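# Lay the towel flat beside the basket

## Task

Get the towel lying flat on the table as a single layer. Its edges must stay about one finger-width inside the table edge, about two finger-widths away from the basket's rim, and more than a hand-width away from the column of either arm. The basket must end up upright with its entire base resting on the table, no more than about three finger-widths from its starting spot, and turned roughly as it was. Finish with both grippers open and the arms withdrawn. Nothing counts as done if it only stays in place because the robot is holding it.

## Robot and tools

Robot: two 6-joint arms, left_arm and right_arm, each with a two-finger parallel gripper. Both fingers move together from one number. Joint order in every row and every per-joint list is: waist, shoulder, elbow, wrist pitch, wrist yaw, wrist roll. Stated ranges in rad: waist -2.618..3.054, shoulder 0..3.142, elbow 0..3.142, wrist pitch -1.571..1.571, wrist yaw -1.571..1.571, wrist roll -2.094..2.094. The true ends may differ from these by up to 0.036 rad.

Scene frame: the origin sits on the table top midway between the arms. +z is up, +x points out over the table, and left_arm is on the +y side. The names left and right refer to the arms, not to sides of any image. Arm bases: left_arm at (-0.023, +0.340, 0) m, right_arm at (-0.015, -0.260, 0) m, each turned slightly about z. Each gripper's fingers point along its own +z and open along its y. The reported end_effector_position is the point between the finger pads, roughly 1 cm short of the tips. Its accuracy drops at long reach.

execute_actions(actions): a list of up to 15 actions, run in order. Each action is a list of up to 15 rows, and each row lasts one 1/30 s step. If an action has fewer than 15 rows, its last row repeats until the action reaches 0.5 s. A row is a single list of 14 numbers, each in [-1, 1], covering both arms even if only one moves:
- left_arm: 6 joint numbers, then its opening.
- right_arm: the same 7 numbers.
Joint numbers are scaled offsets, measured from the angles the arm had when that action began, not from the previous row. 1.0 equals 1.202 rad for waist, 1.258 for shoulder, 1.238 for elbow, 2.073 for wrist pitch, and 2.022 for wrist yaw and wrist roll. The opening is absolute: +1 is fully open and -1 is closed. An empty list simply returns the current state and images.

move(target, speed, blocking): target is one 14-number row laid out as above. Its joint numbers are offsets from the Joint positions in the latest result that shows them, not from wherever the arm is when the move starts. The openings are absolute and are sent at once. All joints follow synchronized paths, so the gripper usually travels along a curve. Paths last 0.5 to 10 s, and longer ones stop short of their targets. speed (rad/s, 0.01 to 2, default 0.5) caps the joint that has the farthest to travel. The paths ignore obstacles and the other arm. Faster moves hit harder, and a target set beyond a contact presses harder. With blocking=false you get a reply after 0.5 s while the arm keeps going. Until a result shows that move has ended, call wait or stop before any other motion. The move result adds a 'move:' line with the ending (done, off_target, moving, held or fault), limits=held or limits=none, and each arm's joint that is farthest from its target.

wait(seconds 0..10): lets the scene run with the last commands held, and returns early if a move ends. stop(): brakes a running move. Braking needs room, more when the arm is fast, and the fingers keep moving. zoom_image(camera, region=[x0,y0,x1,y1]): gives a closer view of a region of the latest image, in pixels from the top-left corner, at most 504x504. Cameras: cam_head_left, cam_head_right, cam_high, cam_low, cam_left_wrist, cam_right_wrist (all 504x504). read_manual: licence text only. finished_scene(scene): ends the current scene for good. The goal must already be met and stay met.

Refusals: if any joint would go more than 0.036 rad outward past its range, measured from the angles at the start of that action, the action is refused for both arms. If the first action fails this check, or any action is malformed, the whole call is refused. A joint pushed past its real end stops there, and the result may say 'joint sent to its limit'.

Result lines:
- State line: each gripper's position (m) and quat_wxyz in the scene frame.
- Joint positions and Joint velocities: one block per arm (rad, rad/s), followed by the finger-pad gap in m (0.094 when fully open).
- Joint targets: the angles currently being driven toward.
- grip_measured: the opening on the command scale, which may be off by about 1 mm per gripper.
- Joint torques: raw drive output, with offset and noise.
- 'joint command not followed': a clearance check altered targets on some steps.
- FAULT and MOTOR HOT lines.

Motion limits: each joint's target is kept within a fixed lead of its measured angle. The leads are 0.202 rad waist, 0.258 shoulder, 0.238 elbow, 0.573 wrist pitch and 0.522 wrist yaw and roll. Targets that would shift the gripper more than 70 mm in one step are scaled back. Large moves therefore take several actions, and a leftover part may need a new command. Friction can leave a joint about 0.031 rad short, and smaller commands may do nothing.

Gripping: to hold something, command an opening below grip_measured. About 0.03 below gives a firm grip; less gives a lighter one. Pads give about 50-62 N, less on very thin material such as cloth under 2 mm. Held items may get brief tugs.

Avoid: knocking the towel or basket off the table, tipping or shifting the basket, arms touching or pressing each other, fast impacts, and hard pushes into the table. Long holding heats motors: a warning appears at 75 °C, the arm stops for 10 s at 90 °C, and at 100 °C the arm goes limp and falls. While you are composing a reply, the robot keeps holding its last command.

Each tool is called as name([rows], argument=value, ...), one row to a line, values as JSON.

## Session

execute_actions(actions=[])

Scene clock: 0.00 s.
left_arm: end_effector_position=(+0.0468, +0.0102, +0.1336) grip_measured=+1.000 end_effector_quat_wxyz=(-0.059, +0.663, +0.745, +0.043) | right_arm: end_effector_position=(+0.4162, -0.5076, +0.3940) grip_measured=+1.000 end_effector_quat_wxyz=(-0.052, -0.564, +0.668, -0.483)
Joint names: [waist, shoulder, elbow, wrist pitch, wrist yaw, wrist roll]
Joint positions: left_arm=[-1.211  1.964  1.801 -1.554  0.     0.093  0.094] | right_arm=[-0.517  2.031  2.586 -1.212  0.524 -2.01   0.094]
Joint velocities: left_arm=[-0.027 -0.012  0.007 -0.022  0.051 -0.007  0.   ] | right_arm=[-0.007 -0.012 -0.012  0.095  0.095 -0.051  0.   ]
Joint torques (N m, as the arm reports them, + toward a larger angle): no reading
Joint targets: left_arm=[-1.211 1.964 1.801 -1.554 0.000 0.093] | right_arm=[-0.517 2.031 2.586 -1.212 0.524 -2.010]

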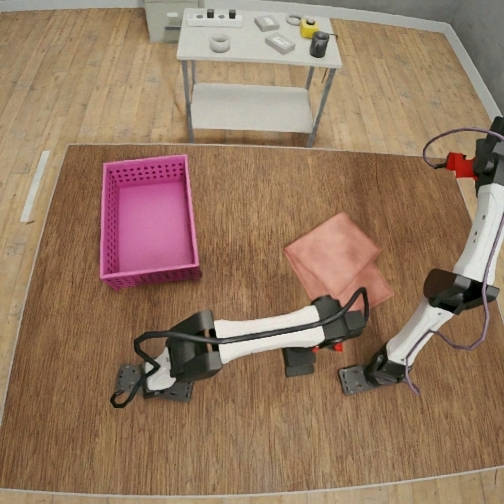

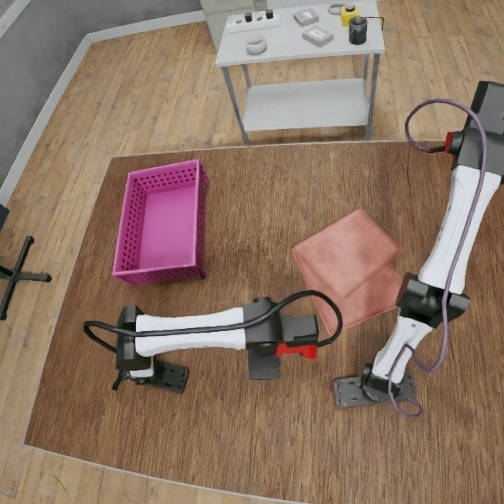

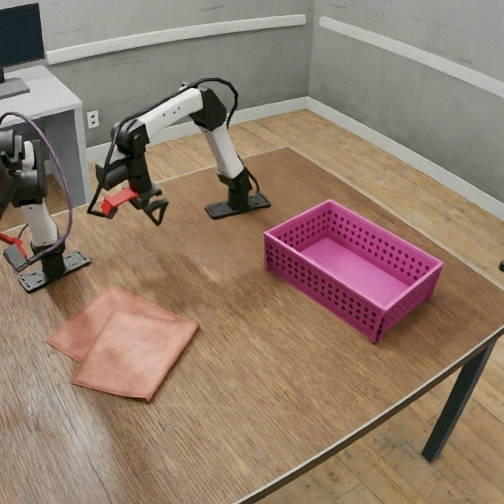

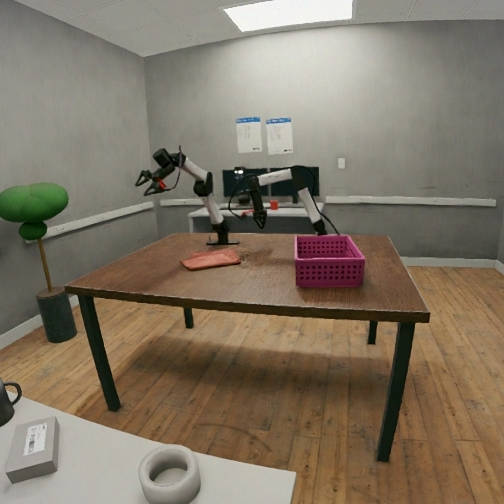

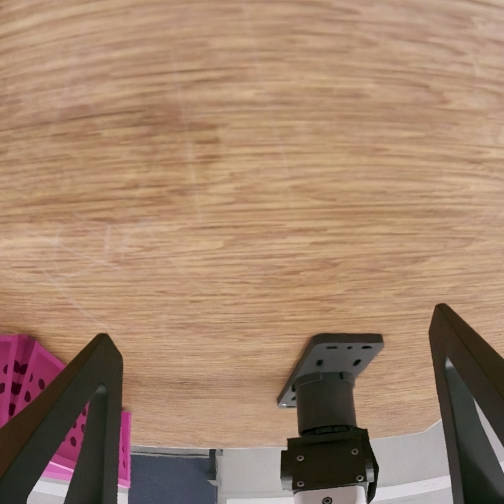

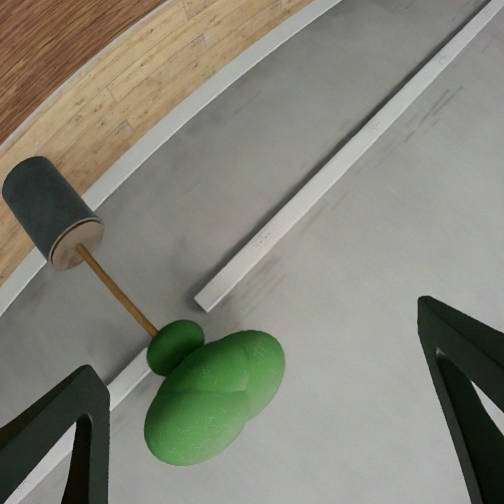

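zoom_image(camera="cam_head_left", region=[260, 190, 420, 350])

zoom_image(camera="cam_high", region=[30, 260, 220, 420])

zoom_image(camera="cam_head_right", region=[270, 190, 430, 350])

Region (260, 190, 420, 350) of cam_head_left's 504x504 image, scaled by 3.150, with more detail than that image has.

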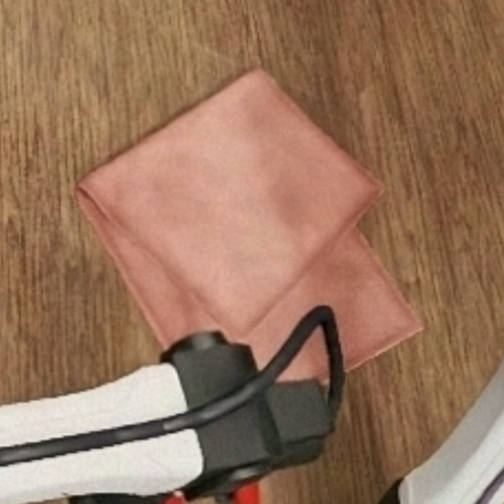

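Region (30, 260, 220, 420) of cam_high's 504x504 image, scaled by 2.653, with more detail than that image has; it fills the top 424 rows of this view, and the rest is white.

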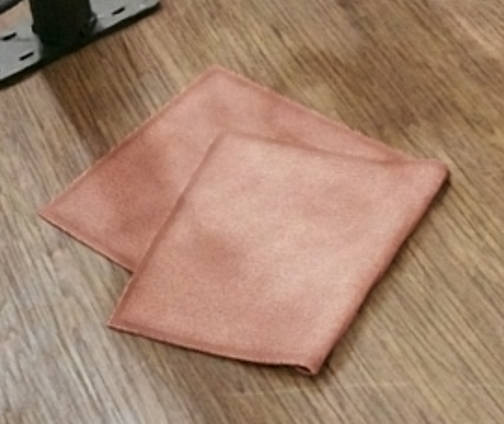

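Region (270, 190, 430, 350) of cam_head_right's 504x504 image, scaled by 3.150, with more detail than that image has.

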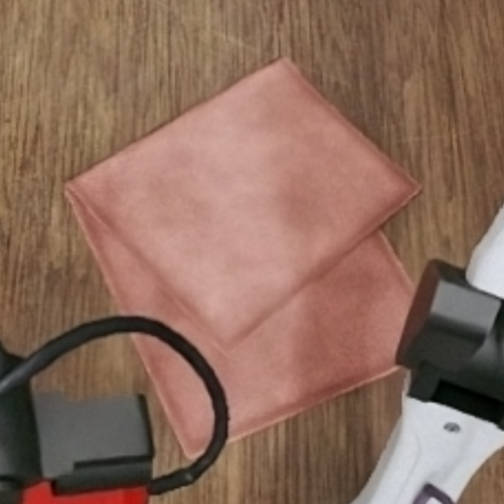

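move(target=[0.226,0.275,0.206,0.325,0,-0.046,-0.2,0.188,0,-0.66,-0.05,-0.262,1.0,-0.2], speed=1.3)

Scene clock: 9.93 s.
left_arm: end_effector_position=(+0.2279, -0.1483, +0.0902) grip_measured=-0.198 end_effector_quat_wxyz=(+0.186, +0.513, +0.831, -0.112) | right_arm: end_effector_position=(+0.3754, -0.3108, +0.1026) grip_measured=-0.197 end_effector_quat_wxyz=(+0.009, +0.065, +0.998, -0.001)
Joint names: [waist, shoulder, elbow, wrist pitch, wrist yaw, wrist roll]
Joint positions: left_arm=[-0.945  2.283  2.041 -0.892  0.     0.01   0.038] | right_arm=[-0.299  2.031  1.784 -1.305  0.002  0.001  0.038]
Joint velocities: left_arm=[-0.022 -0.012 -0.002  0.022  0.022 -0.022 -0.002] | right_arm=[ 0.017 -0.017 -0.022  0.007 -0.051 -0.007  0.001]
Joint torques (N m, as the arm reports them, + toward a larger angle): left_arm=[  0.38 -15.31   9.3    1.24   0.12  -0.1 ] | right_arm=[ 0.82 -9.37  5.15  0.32 -0.01  0.09]
Joint targets: left_arm=[-0.940 2.310 2.056 -0.880 0.000 -0.000] | right_arm=[-0.291 2.031 1.769 -1.316 -0.005 0.011]
move: off_target (left_arm); limits=none; left_arm: farthest joint: the shoulder, 0.027 radians from its target (0.346 radians at the start); right_arm: farthest joint: the elbow, 0.015 radians from its target (0.817 radians at the start)

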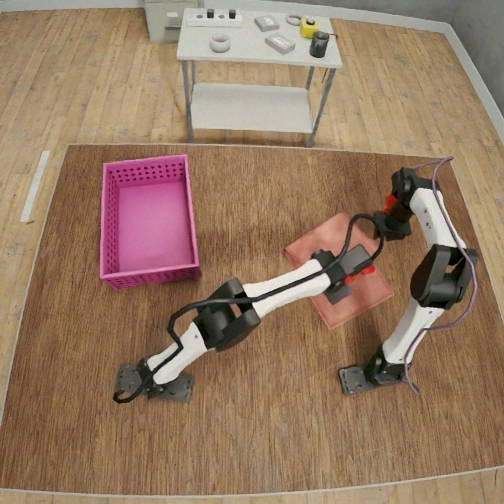

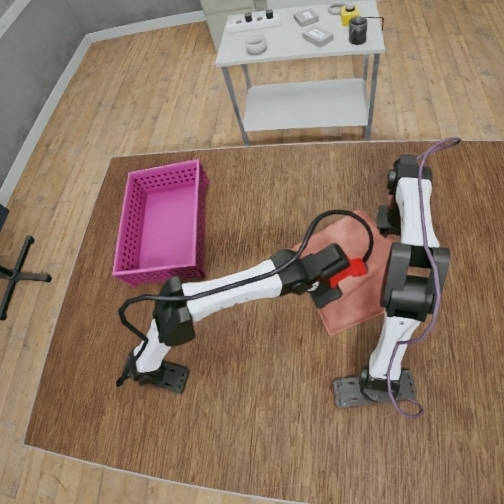

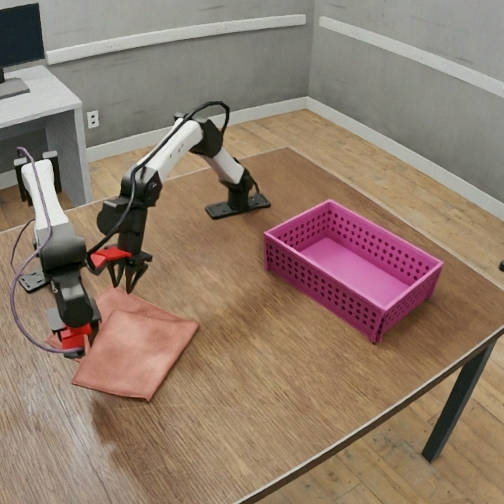

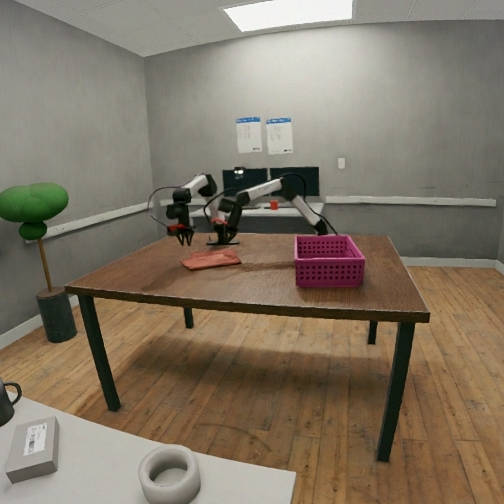

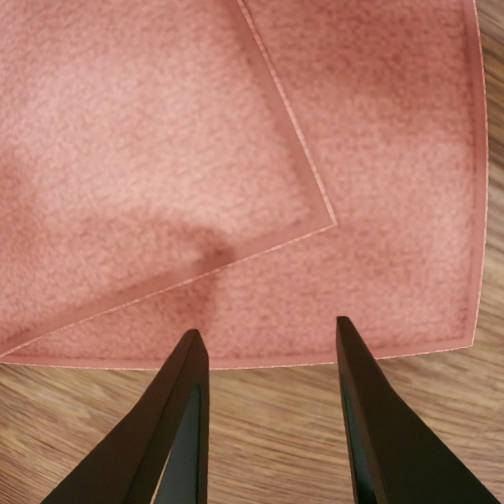

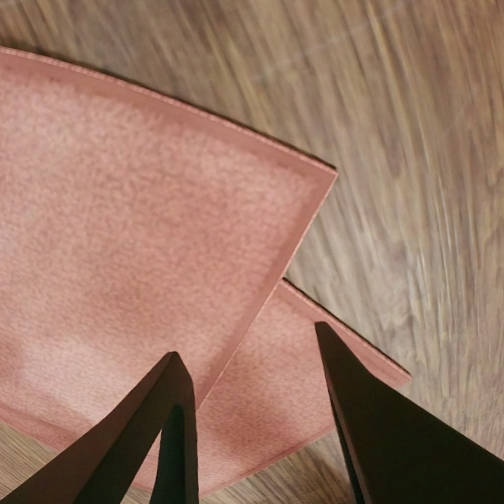

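move(target=[-0.034,0.095,0.014,0.046,0,0,-0.2,-0.083,0.075,-0.084,0.077,0,0,-0.2], speed=0.3)

Scene clock: 13.90 s.
left_arm: end_effector_position=(+0.2171, -0.1691, +0.0440) grip_measured=-0.198 end_effector_quat_wxyz=(+0.176, +0.528, +0.824, -0.110) | right_arm: end_effector_position=(+0.3758, -0.3491, +0.0474) grip_measured=-0.197 end_effector_quat_wxyz=(-0.008, +0.113, +0.994, -0.000)
Joint names: [waist, shoulder, elbow, wrist pitch, wrist yaw, wrist roll]
Joint positions: left_arm=[-0.979  2.385  2.041 -0.809  0.     0.01   0.038] | right_arm=[-0.393  2.117  1.693 -1.163  0.002  0.002  0.038]
Joint velocities: left_arm=[ 0.002 -0.007  0.002  0.022 -0.037  0.022 -0.003] | right_arm=[-0.002 -0.012 -0.002 -0.037  0.022 -0.022  0.   ]
Joint torques (N m, as the arm reports them, + toward a larger angle): left_arm=[ -0.73 -16.75   9.4    1.24   0.15  -0.04] | right_arm=[-0.21 -9.33  5.18  0.5   0.05 -0.01]
Joint targets: left_arm=[-0.986 2.402 2.058 -0.797 0.000 0.010] | right_arm=[-0.399 2.125 1.680 -1.145 0.002 0.001]
move: done; limits=none; left_arm: farthest joint: the shoulder, 0.018 radians from its target (0.120 radians at the start); right_arm: farthest joint: the wrist pitch, 0.017 radians from its target (0.160 radians at the start)

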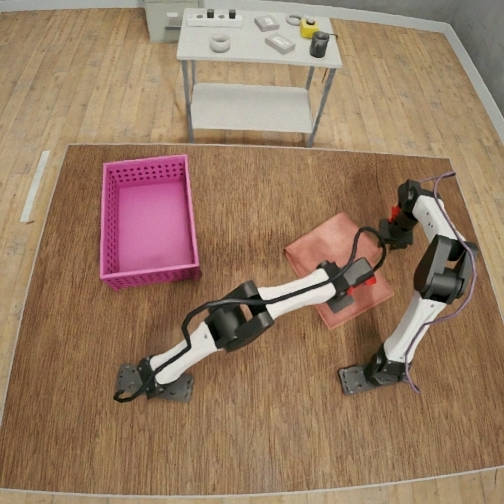

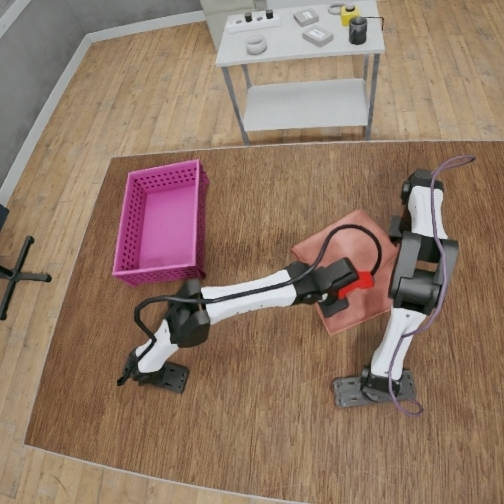

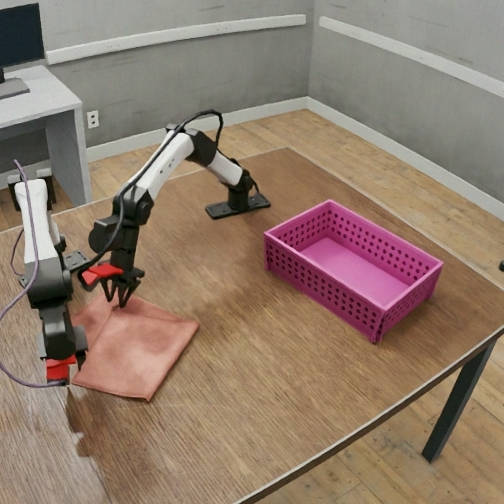

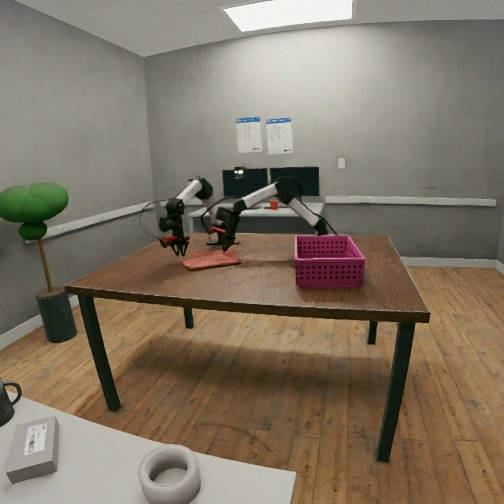

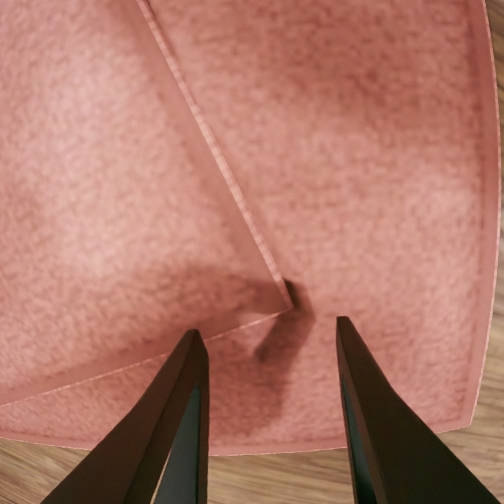

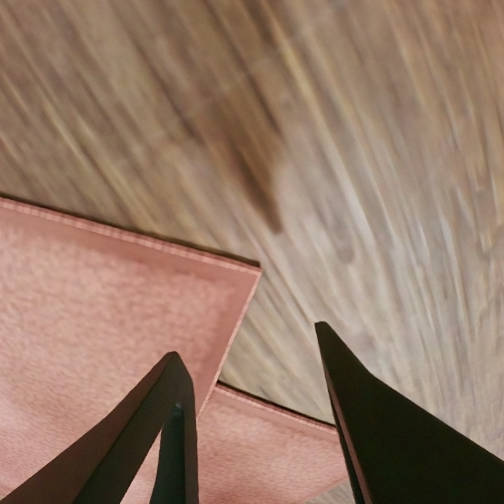

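move(target=[0.014,0.077,0.045,0.018,0,0,-0.2,0.021,0.038,-0.070,0.058,0,0,-0.2], speed=0.15)

Scene clock: 16.40 s.
left_arm: end_effector_position=(+0.2257, -0.1808, +0.0351) grip_measured=-0.198 end_effector_quat_wxyz=(+0.186, +0.524, +0.823, -0.116) | right_arm: end_effector_position=(+0.3763, -0.3435, +0.0206) grip_measured=-0.197 end_effector_quat_wxyz=(-0.011, +0.106, +0.994, +0.000)
Joint names: [waist, shoulder, elbow, wrist pitch, wrist yaw, wrist roll]
Joint positions: left_arm=[-0.974  2.436  2.088 -0.78   0.     0.01   0.038] | right_arm=[-0.379  2.145  1.628 -1.077  0.002  0.002  0.038]
Joint velocities: left_arm=[ 0.002 -0.012  0.017 -0.007 -0.007  0.022 -0.   ] | right_arm=[-0.007  0.002  0.002 -0.051 -0.037 -0.022 -0.   ]
Joint torques (N m, as the arm reports them, + toward a larger angle): left_arm=[  0.6  -14.74   8.88   1.24   0.14  -0.02] | right_arm=[ 1.14 -8.6   4.43  0.63  0.05 -0.01]
Joint targets: left_arm=[-0.963 2.482 2.097 -0.772 0.000 0.010] | right_arm=[-0.368 2.164 1.607 -1.043 0.002 0.002]
move: off_target (left_arm, right_arm); limits=none; left_arm: farthest joint: the shoulder, 0.046 radians from its target (0.097 radians at the start); right_arm: farthest joint: the wrist pitch, 0.034 radians from its target (0.120 radians at the start)

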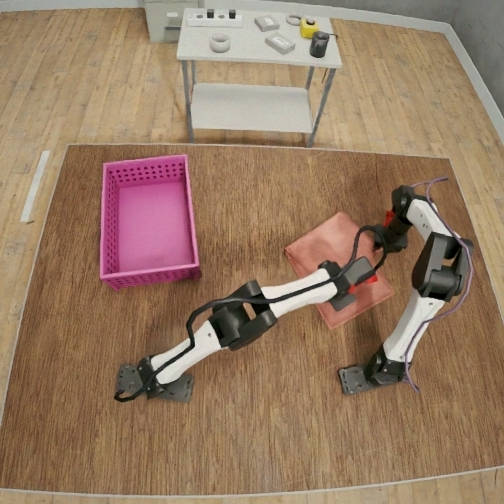

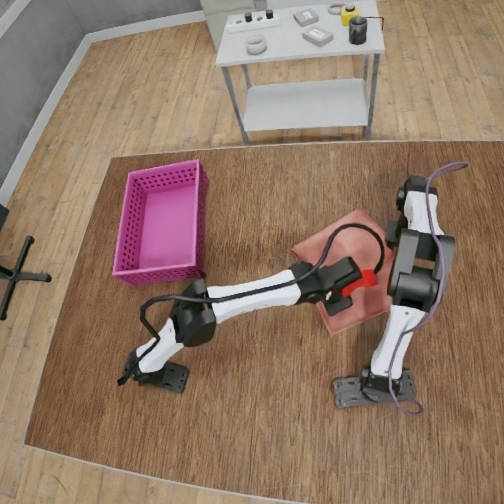

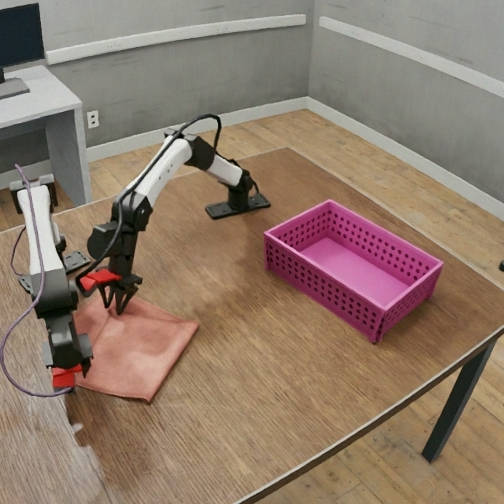

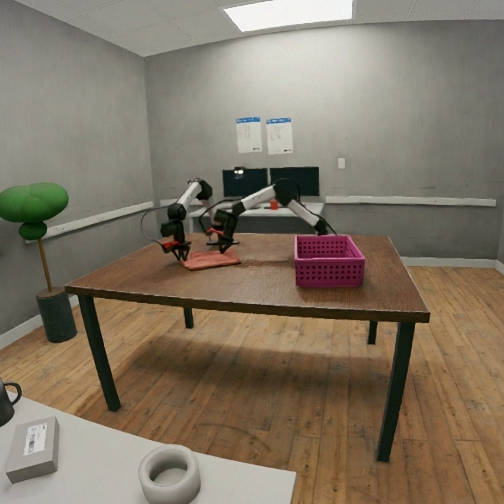

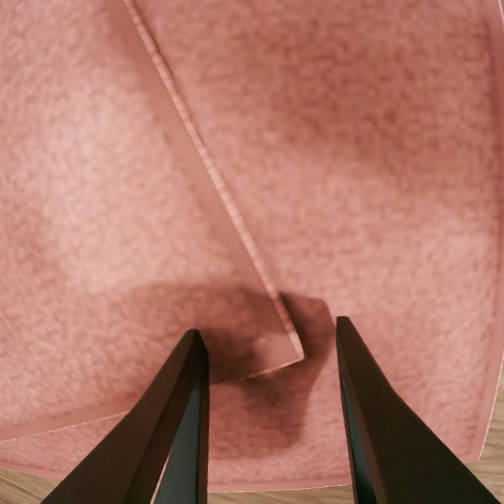

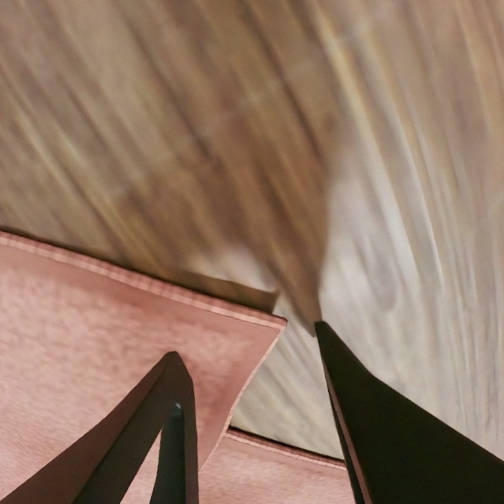

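execute_actions([
  [[0,0.028,0.007,0.004,0,0,-0.27,0,0.016,-0.017,0.015,0,0,-0.27],[0,0.028,0.007,0.004,0,0,-0.34,0,0.016,-0.017,0.015,0,0,-0.34],[0,0.028,0.007,0.004,0,0,-0.41,0,0.016,-0.017,0.015,0,0,-0.41],[0,0.028,0.007,0.004,0,0,-0.48,0,0.016,-0.017,0.015,0,0,-0.48],[0,0.028,0.007,0.004,0,0,-0.55,0,0.016,-0.017,0.015,0,0,-0.55],[0,0.028,0.007,0.004,0,0,-0.62,0,0.016,-0.017,0.015,0,0,-0.62],[0,0.028,0.007,0.004,0,0,-0.69,0,0.016,-0.017,0.015,0,0,-0.69],[0,0.028,0.007,0.004,0,0,-0.76,0,0.016,-0.017,0.015,0,0,-0.76],[0,0.028,0.007,0.004,0,0,-0.83,0,0.016,-0.017,0.015,0,0,-0.83],[0,0.028,0.007,0.004,0,0,-0.9,0,0.016,-0.017,0.015,0,0,-0.9],[0,0.028,0.007,0.004,0,0,-0.96,0,0.016,-0.017,0.015,0,0,-0.96],[0,0.028,0.007,0.004,0,0,-1,0,0.016,-0.017,0.015,0,0,-1]],
  [[0,-0.01,0,0,0,0,-1,0,-0.01,0,0,0,0,-1],[0,-0.02,0,0,0,0,-1,0,-0.02,0,0,0,0,-1],[0,-0.03,0,0,0,0,-1,0,-0.035,0,0,0,0,-1],[0,-0.04,0,0,0,0,-1,0,-0.05,0,0,0,0,-1],[0,-0.048,0,0,0,0,-1,0,-0.06,0,0,0,0,-1],[0,-0.056,0,0,0,0,-1,0,-0.07,0,0,0,0,-1],[0,-0.064,0,0,0,0,-1,0,-0.08,0,0,0,0,-1],[0,-0.07,0,0,0,0,-1,0,-0.09,0,0,0,0,-1]],
])

Scene clock: 20.23 s.
left_arm: end_effector_position=(+0.2288, -0.1872, +0.0909) grip_measured=-0.996 end_effector_quat_wxyz=(+0.230, +0.517, +0.812, -0.144) | right_arm: end_effector_position=(+0.3862, -0.3437, +0.0647) grip_measured=-0.975 end_effector_quat_wxyz=(+0.049, +0.105, +0.993, -0.001)
Joint names: [waist, shoulder, elbow, wrist pitch, wrist yaw, wrist roll]
Joint positions: left_arm=[-0.974  2.339  2.088 -0.77   0.     0.01   0.   ] | right_arm=[-0.379  2.031  1.628 -1.07  -0.009  0.002  0.001]
Joint velocities: left_arm=[-0.012 -0.002 -0.002 -0.022 -0.007  0.081  0.   ] | right_arm=[-0.007 -0.002  0.002 -0.007  0.022 -0.007 -0.001]
Joint torques (N m, as the arm reports them, + toward a larger angle): left_arm=[ -0.1  -17.74   8.26   1.34   0.12  -0.02] | right_arm=[ 0.16 -9.35  6.33  0.57  0.04 -0.01]
Joint targets: left_arm=[-0.974 2.348 2.088 -0.773 0.000 0.010] | right_arm=[-0.379 2.032 1.628 -1.070 -0.008 0.002]

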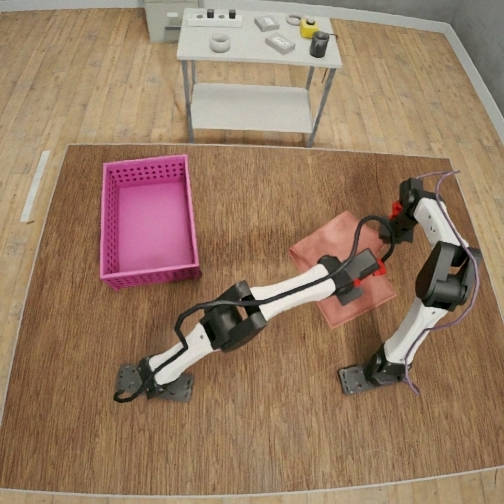

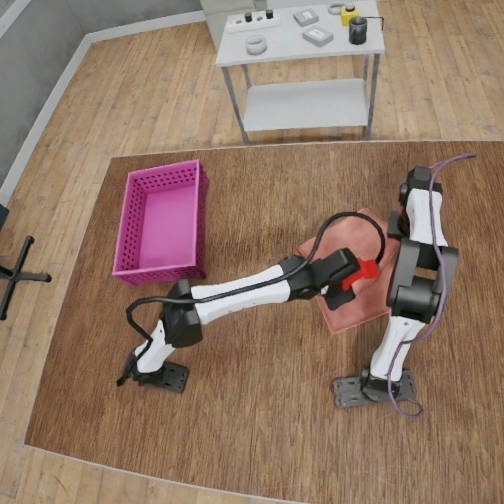

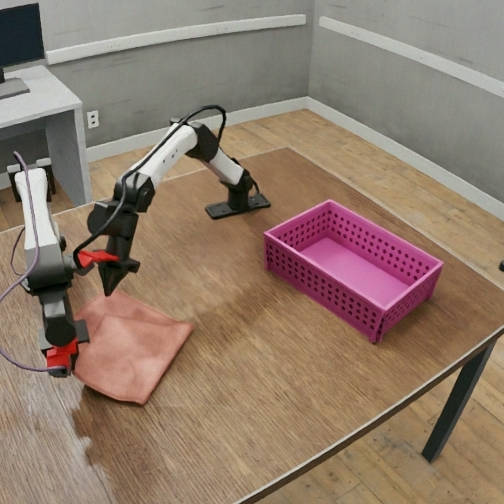

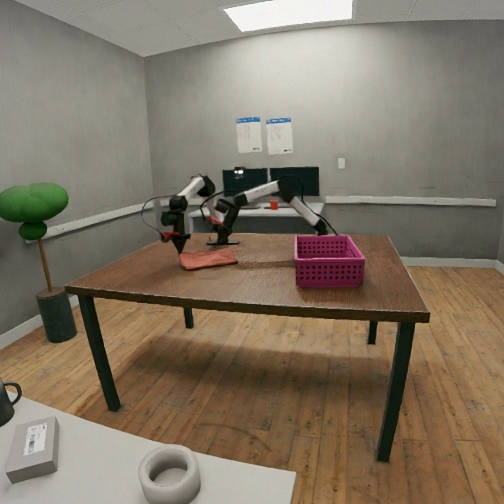

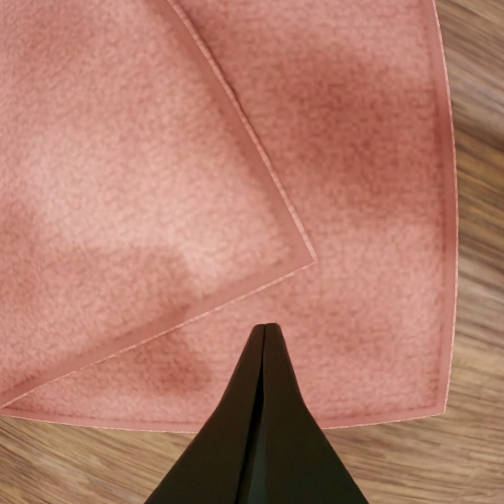

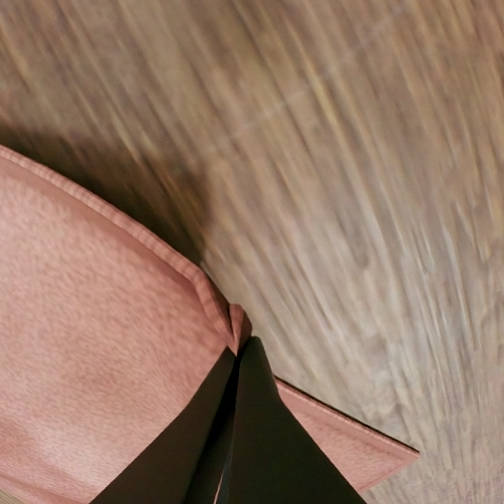

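move(target=[0,0.106,0.076,-0.025,0,0,-0.15,0,0,0,0,0,0,-1], speed=0.3)

Scene clock: 23.00 s.
left_arm: end_effector_position=(+0.2311, -0.1920, +0.0503) grip_measured=-0.153 end_effector_quat_wxyz=(+0.202, +0.522, +0.819, -0.126) | right_arm: end_effector_position=(+0.3862, -0.3437, +0.0647) grip_measured=-0.975 end_effector_quat_wxyz=(+0.049, +0.105, +0.993, -0.001)
Joint names: [waist, shoulder, elbow, wrist pitch, wrist yaw, wrist roll]
Joint positions: left_arm=[-0.974  2.453  2.162 -0.8    0.     0.01   0.04 ] | right_arm=[-0.379  2.031  1.628 -1.07  -0.009  0.002  0.001]
Joint velocities: left_arm=[ 0.002  0.002  0.002 -0.007 -0.051 -0.022  0.001] | right_arm=[-0.007 -0.017  0.002  0.081  0.022  0.007 -0.001]
Joint torques (N m, as the arm reports them, + toward a larger angle): left_arm=[ -0.29 -17.39   9.79   0.99   0.14  -0.01] | right_arm=[ 0.17 -9.49  6.39  0.57  0.04 -0.01]
Joint targets: left_arm=[-0.974 2.472 2.181 -0.822 0.000 0.010] | right_arm=[-0.379 2.031 1.628 -1.070 -0.009 0.002]
move: off_target (left_arm); limits=none; left_arm: farthest joint: the wrist pitch, 0.022 radians from its target (0.052 radians at the start); right_arm: farthest joint: the waist, 0.000 radians from its target (0.000 radians at the start)

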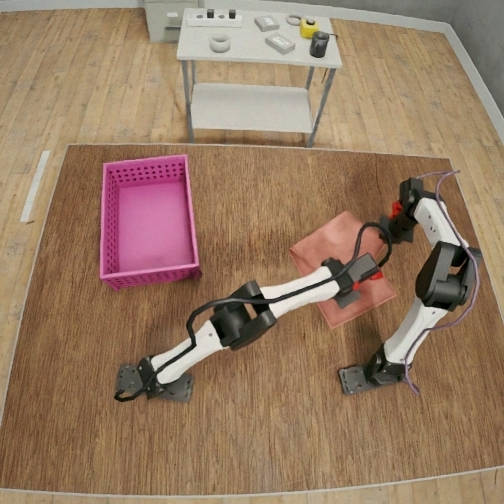

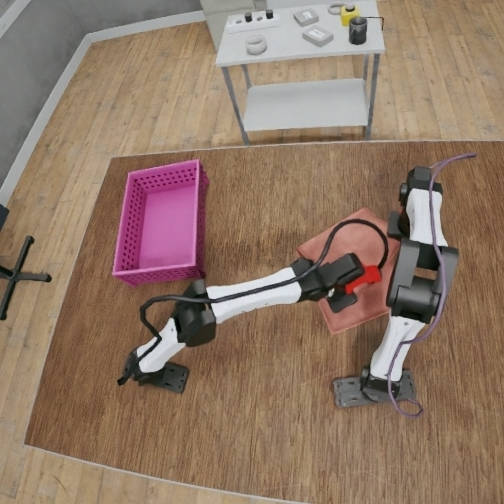

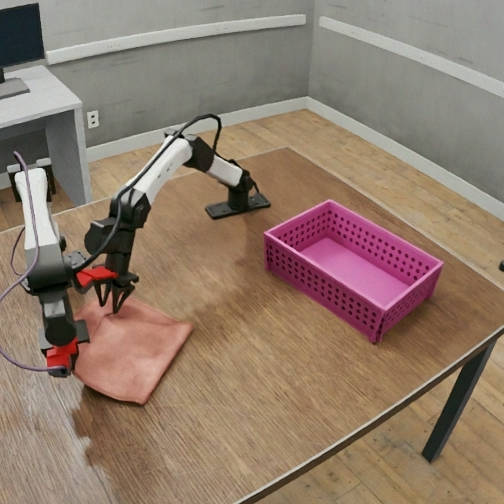

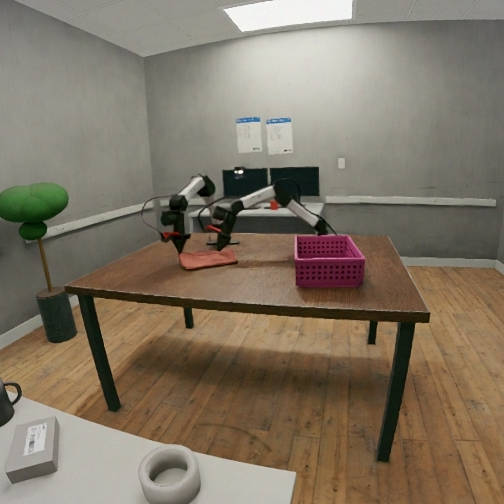

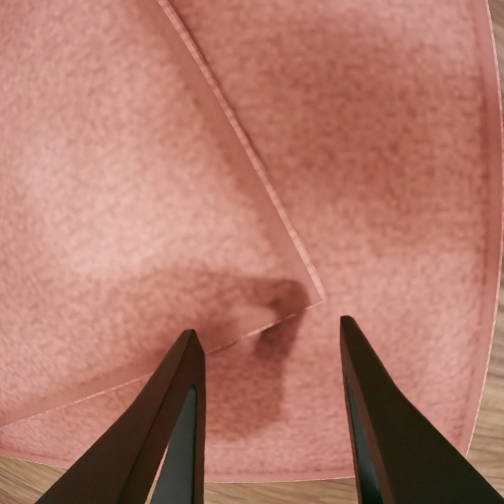

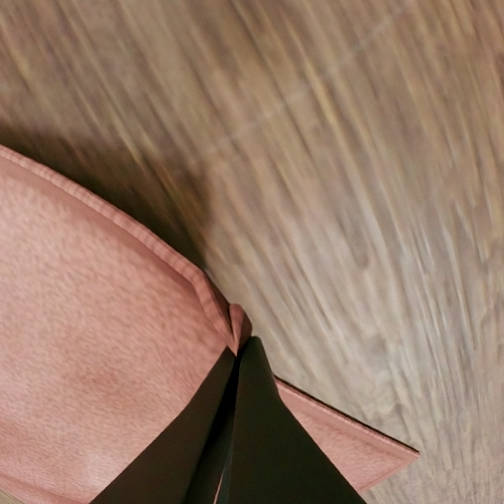

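execute_actions([
  [[0,0.018,0.02,0.006,0,0,-0.05,0,0,0,0,0,0,-1],[0,0.024,0.027,0.009,0,0,-0.05,0,0,0,0,0,0,-1],[0,0.03,0.034,0.012,0,0,-0.05,0,0,0,0,0,0,-1],[0,0.036,0.041,0.015,0,0,-0.05,0,0,0,0,0,0,-1],[0,0.042,0.048,0.018,0,0,-0.05,0,0,0,0,0,0,-1],[0,0.048,0.055,0.021,0,0,-0.05,0,0,0,0,0,0,-1],[0,0.054,0.062,0.024,0,0,-0.05,0,0,0,0,0,0,-1],[0,0.06,0.068,0.027,0,0,-0.05,0,0,0,0,0,0,-1],[0,0.065,0.071,0.027,0,0,-0.05,0,0,0,0,0,0,-1],[0,0.07,0.071,0.027,0,0,-0.05,0,0,0,0,0,0,-1],[0,0.075,0.071,0.027,0,0,-0.05,0,0,0,0,0,0,-1],[0,0.08,0.071,0.027,0,0,-0.05,0,0,0,0,0,0,-1],[0,0.085,0.071,0.027,0,0,-0.05,0,0,0,0,0,0,-1],[0,0.09,0.071,0.027,0,0,-0.05,0,0,0,0,0,0,-1],[0,0.094,0.071,0.027,0,0,-0.05,0,0,0,0,0,0,-1]],
])

wait(seconds=0.3)

Scene clock: 25.23 s.
left_arm: end_effector_position=(+0.2410, -0.2128, +0.0432) grip_measured=-0.052 end_effector_quat_wxyz=(+0.224, +0.518, +0.813, -0.140) | right_arm: end_effector_position=(+0.3862, -0.3437, +0.0647) grip_measured=-0.975 end_effector_quat_wxyz=(+0.049, +0.105, +0.993, -0.001)
Joint names: [waist, shoulder, elbow, wrist pitch, wrist yaw, wrist roll]
Joint positions: left_arm=[-0.974  2.524  2.239 -0.751  0.     0.01   0.045] | right_arm=[-0.379  2.031  1.628 -1.07  -0.009  0.002  0.001]
Joint velocities: left_arm=[-0.012  0.222 -0.007  0.022  0.022  0.051  0.   ] | right_arm=[-0.007 -0.002 -0.017  0.007 -0.022 -0.022 -0.001]
Joint torques (N m, as the arm reports them, + toward a larger angle): left_arm=[ -0.09 -16.67   9.34   1.4    0.15  -0.02] | right_arm=[ 0.16 -9.47  6.41  0.56  0.04 -0.01]
Joint targets: left_arm=[-0.974 2.571 2.250 -0.744 0.000 0.010] | right_arm=[-0.379 2.031 1.628 -1.070 -0.009 0.002]

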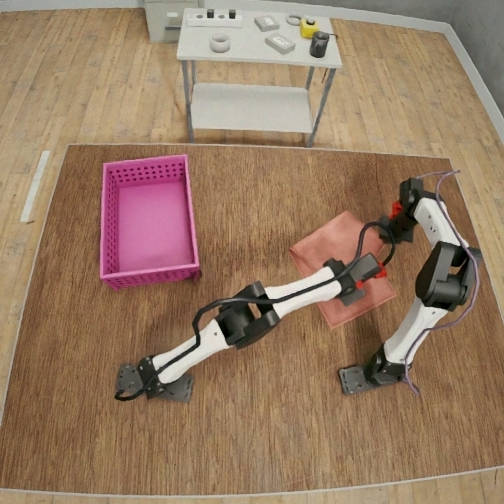

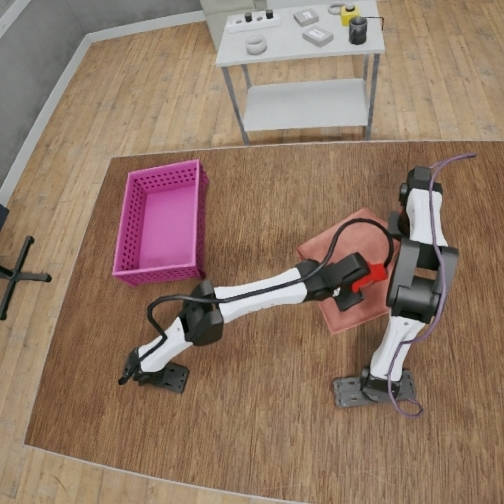

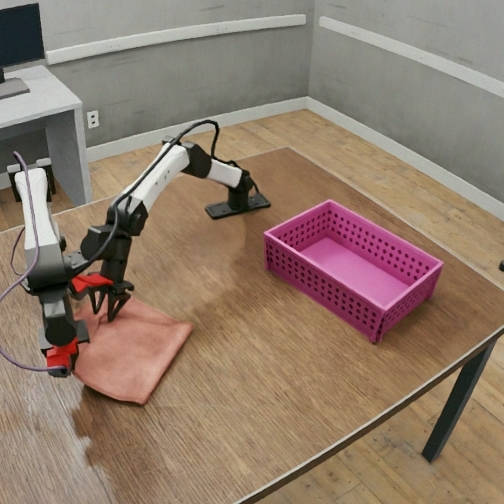

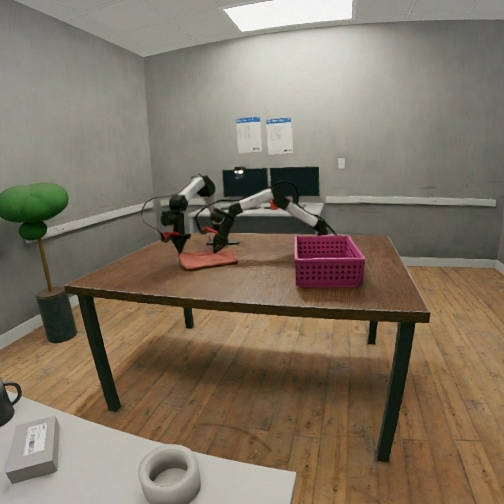

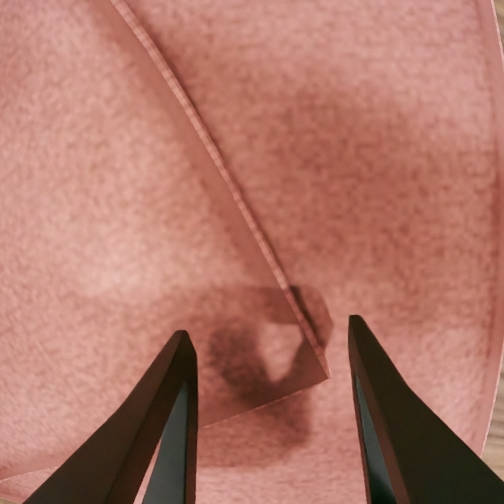

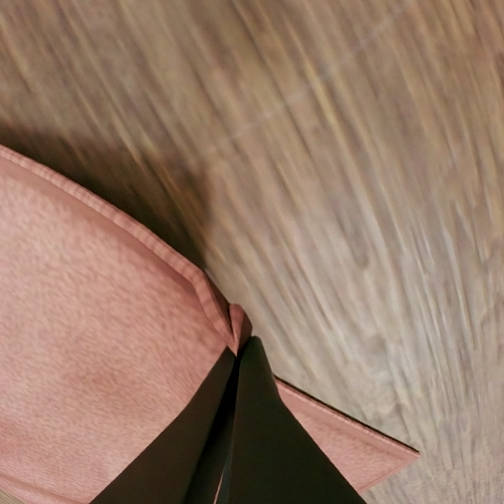

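Scene clock: 25.53 s.
left_arm: end_effector_position=(+0.2423, -0.2150, +0.0377) grip_measured=-0.052 end_effector_quat_wxyz=(+0.225, +0.518, +0.813, -0.140) | right_arm: end_effector_position=(+0.3862, -0.3437, +0.0647) grip_measured=-0.975 end_effector_quat_wxyz=(+0.049, +0.105, +0.993, -0.001)
Joint names: [waist, shoulder, elbow, wrist pitch, wrist yaw, wrist roll]
Joint positions: left_arm=[-0.974  2.539  2.243 -0.739 -0.001  0.01   0.045] | right_arm=[-0.379  2.031  1.628 -1.07  -0.009  0.002  0.001]
Joint velocities: left_arm=[-0.002 -0.002 -0.002  0.037  0.022  0.022  0.   ] | right_arm=[-0.017 -0.012 -0.002 -0.022  0.037  0.037 -0.001]
Joint torques (N m, as the arm reports them, + toward a larger angle): left_arm=[ -0.17 -17.13   8.84   1.27   0.14   0.01] | right_arm=[ 0.18 -9.46  6.4   0.56  0.04  0.  ]
Joint targets: left_arm=[-0.974 2.571 2.250 -0.744 0.000 0.010] | right_arm=[-0.379 2.031 1.628 -1.070 -0.009 0.002]
wait: 0.30 s; no rest

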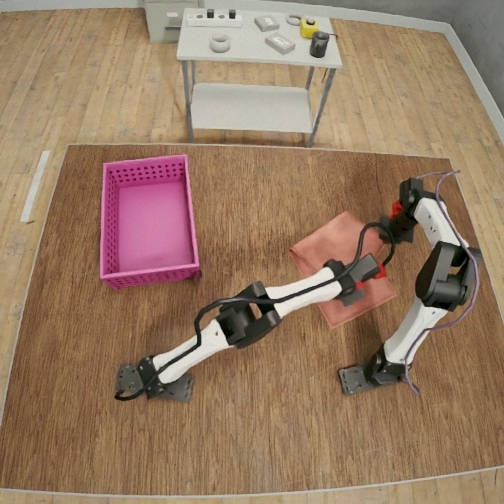

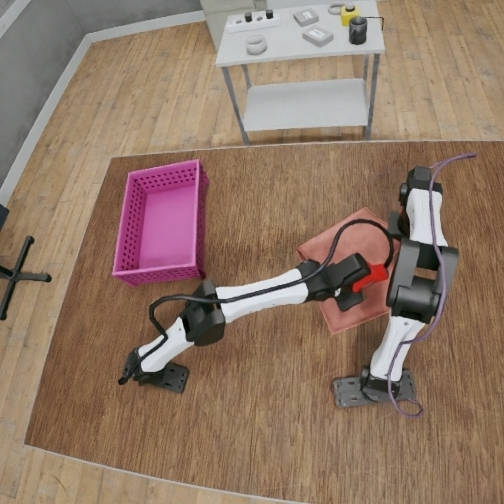

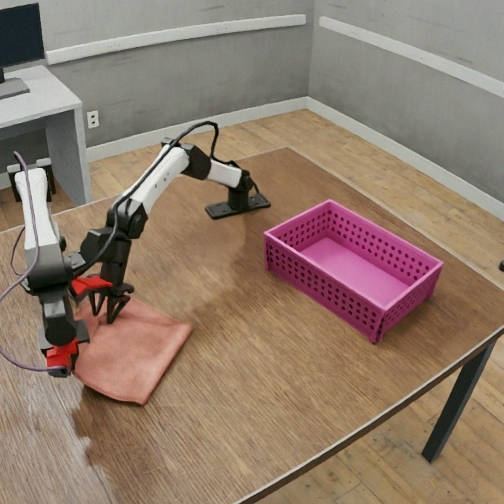

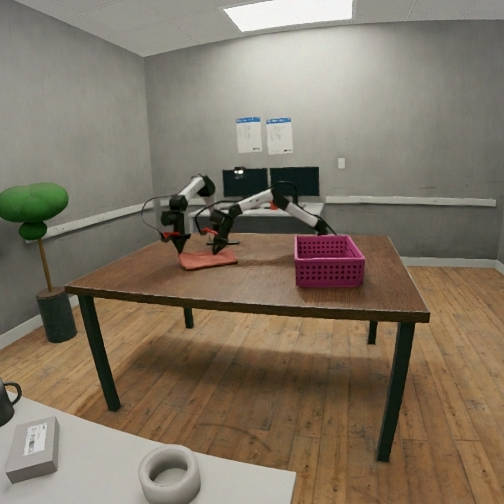

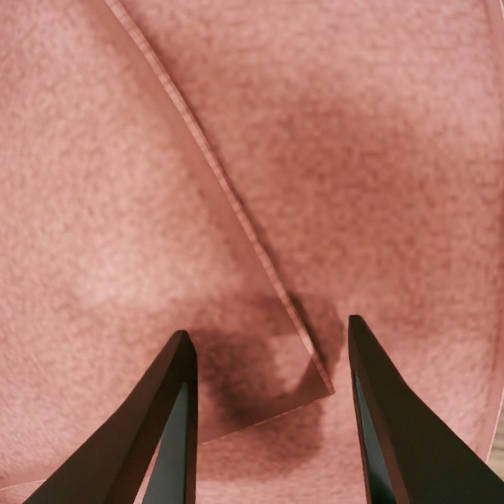

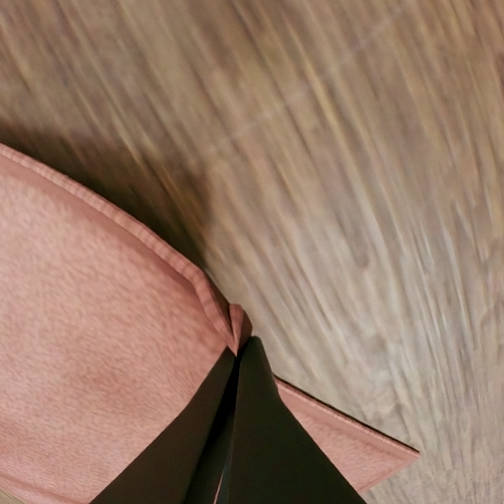

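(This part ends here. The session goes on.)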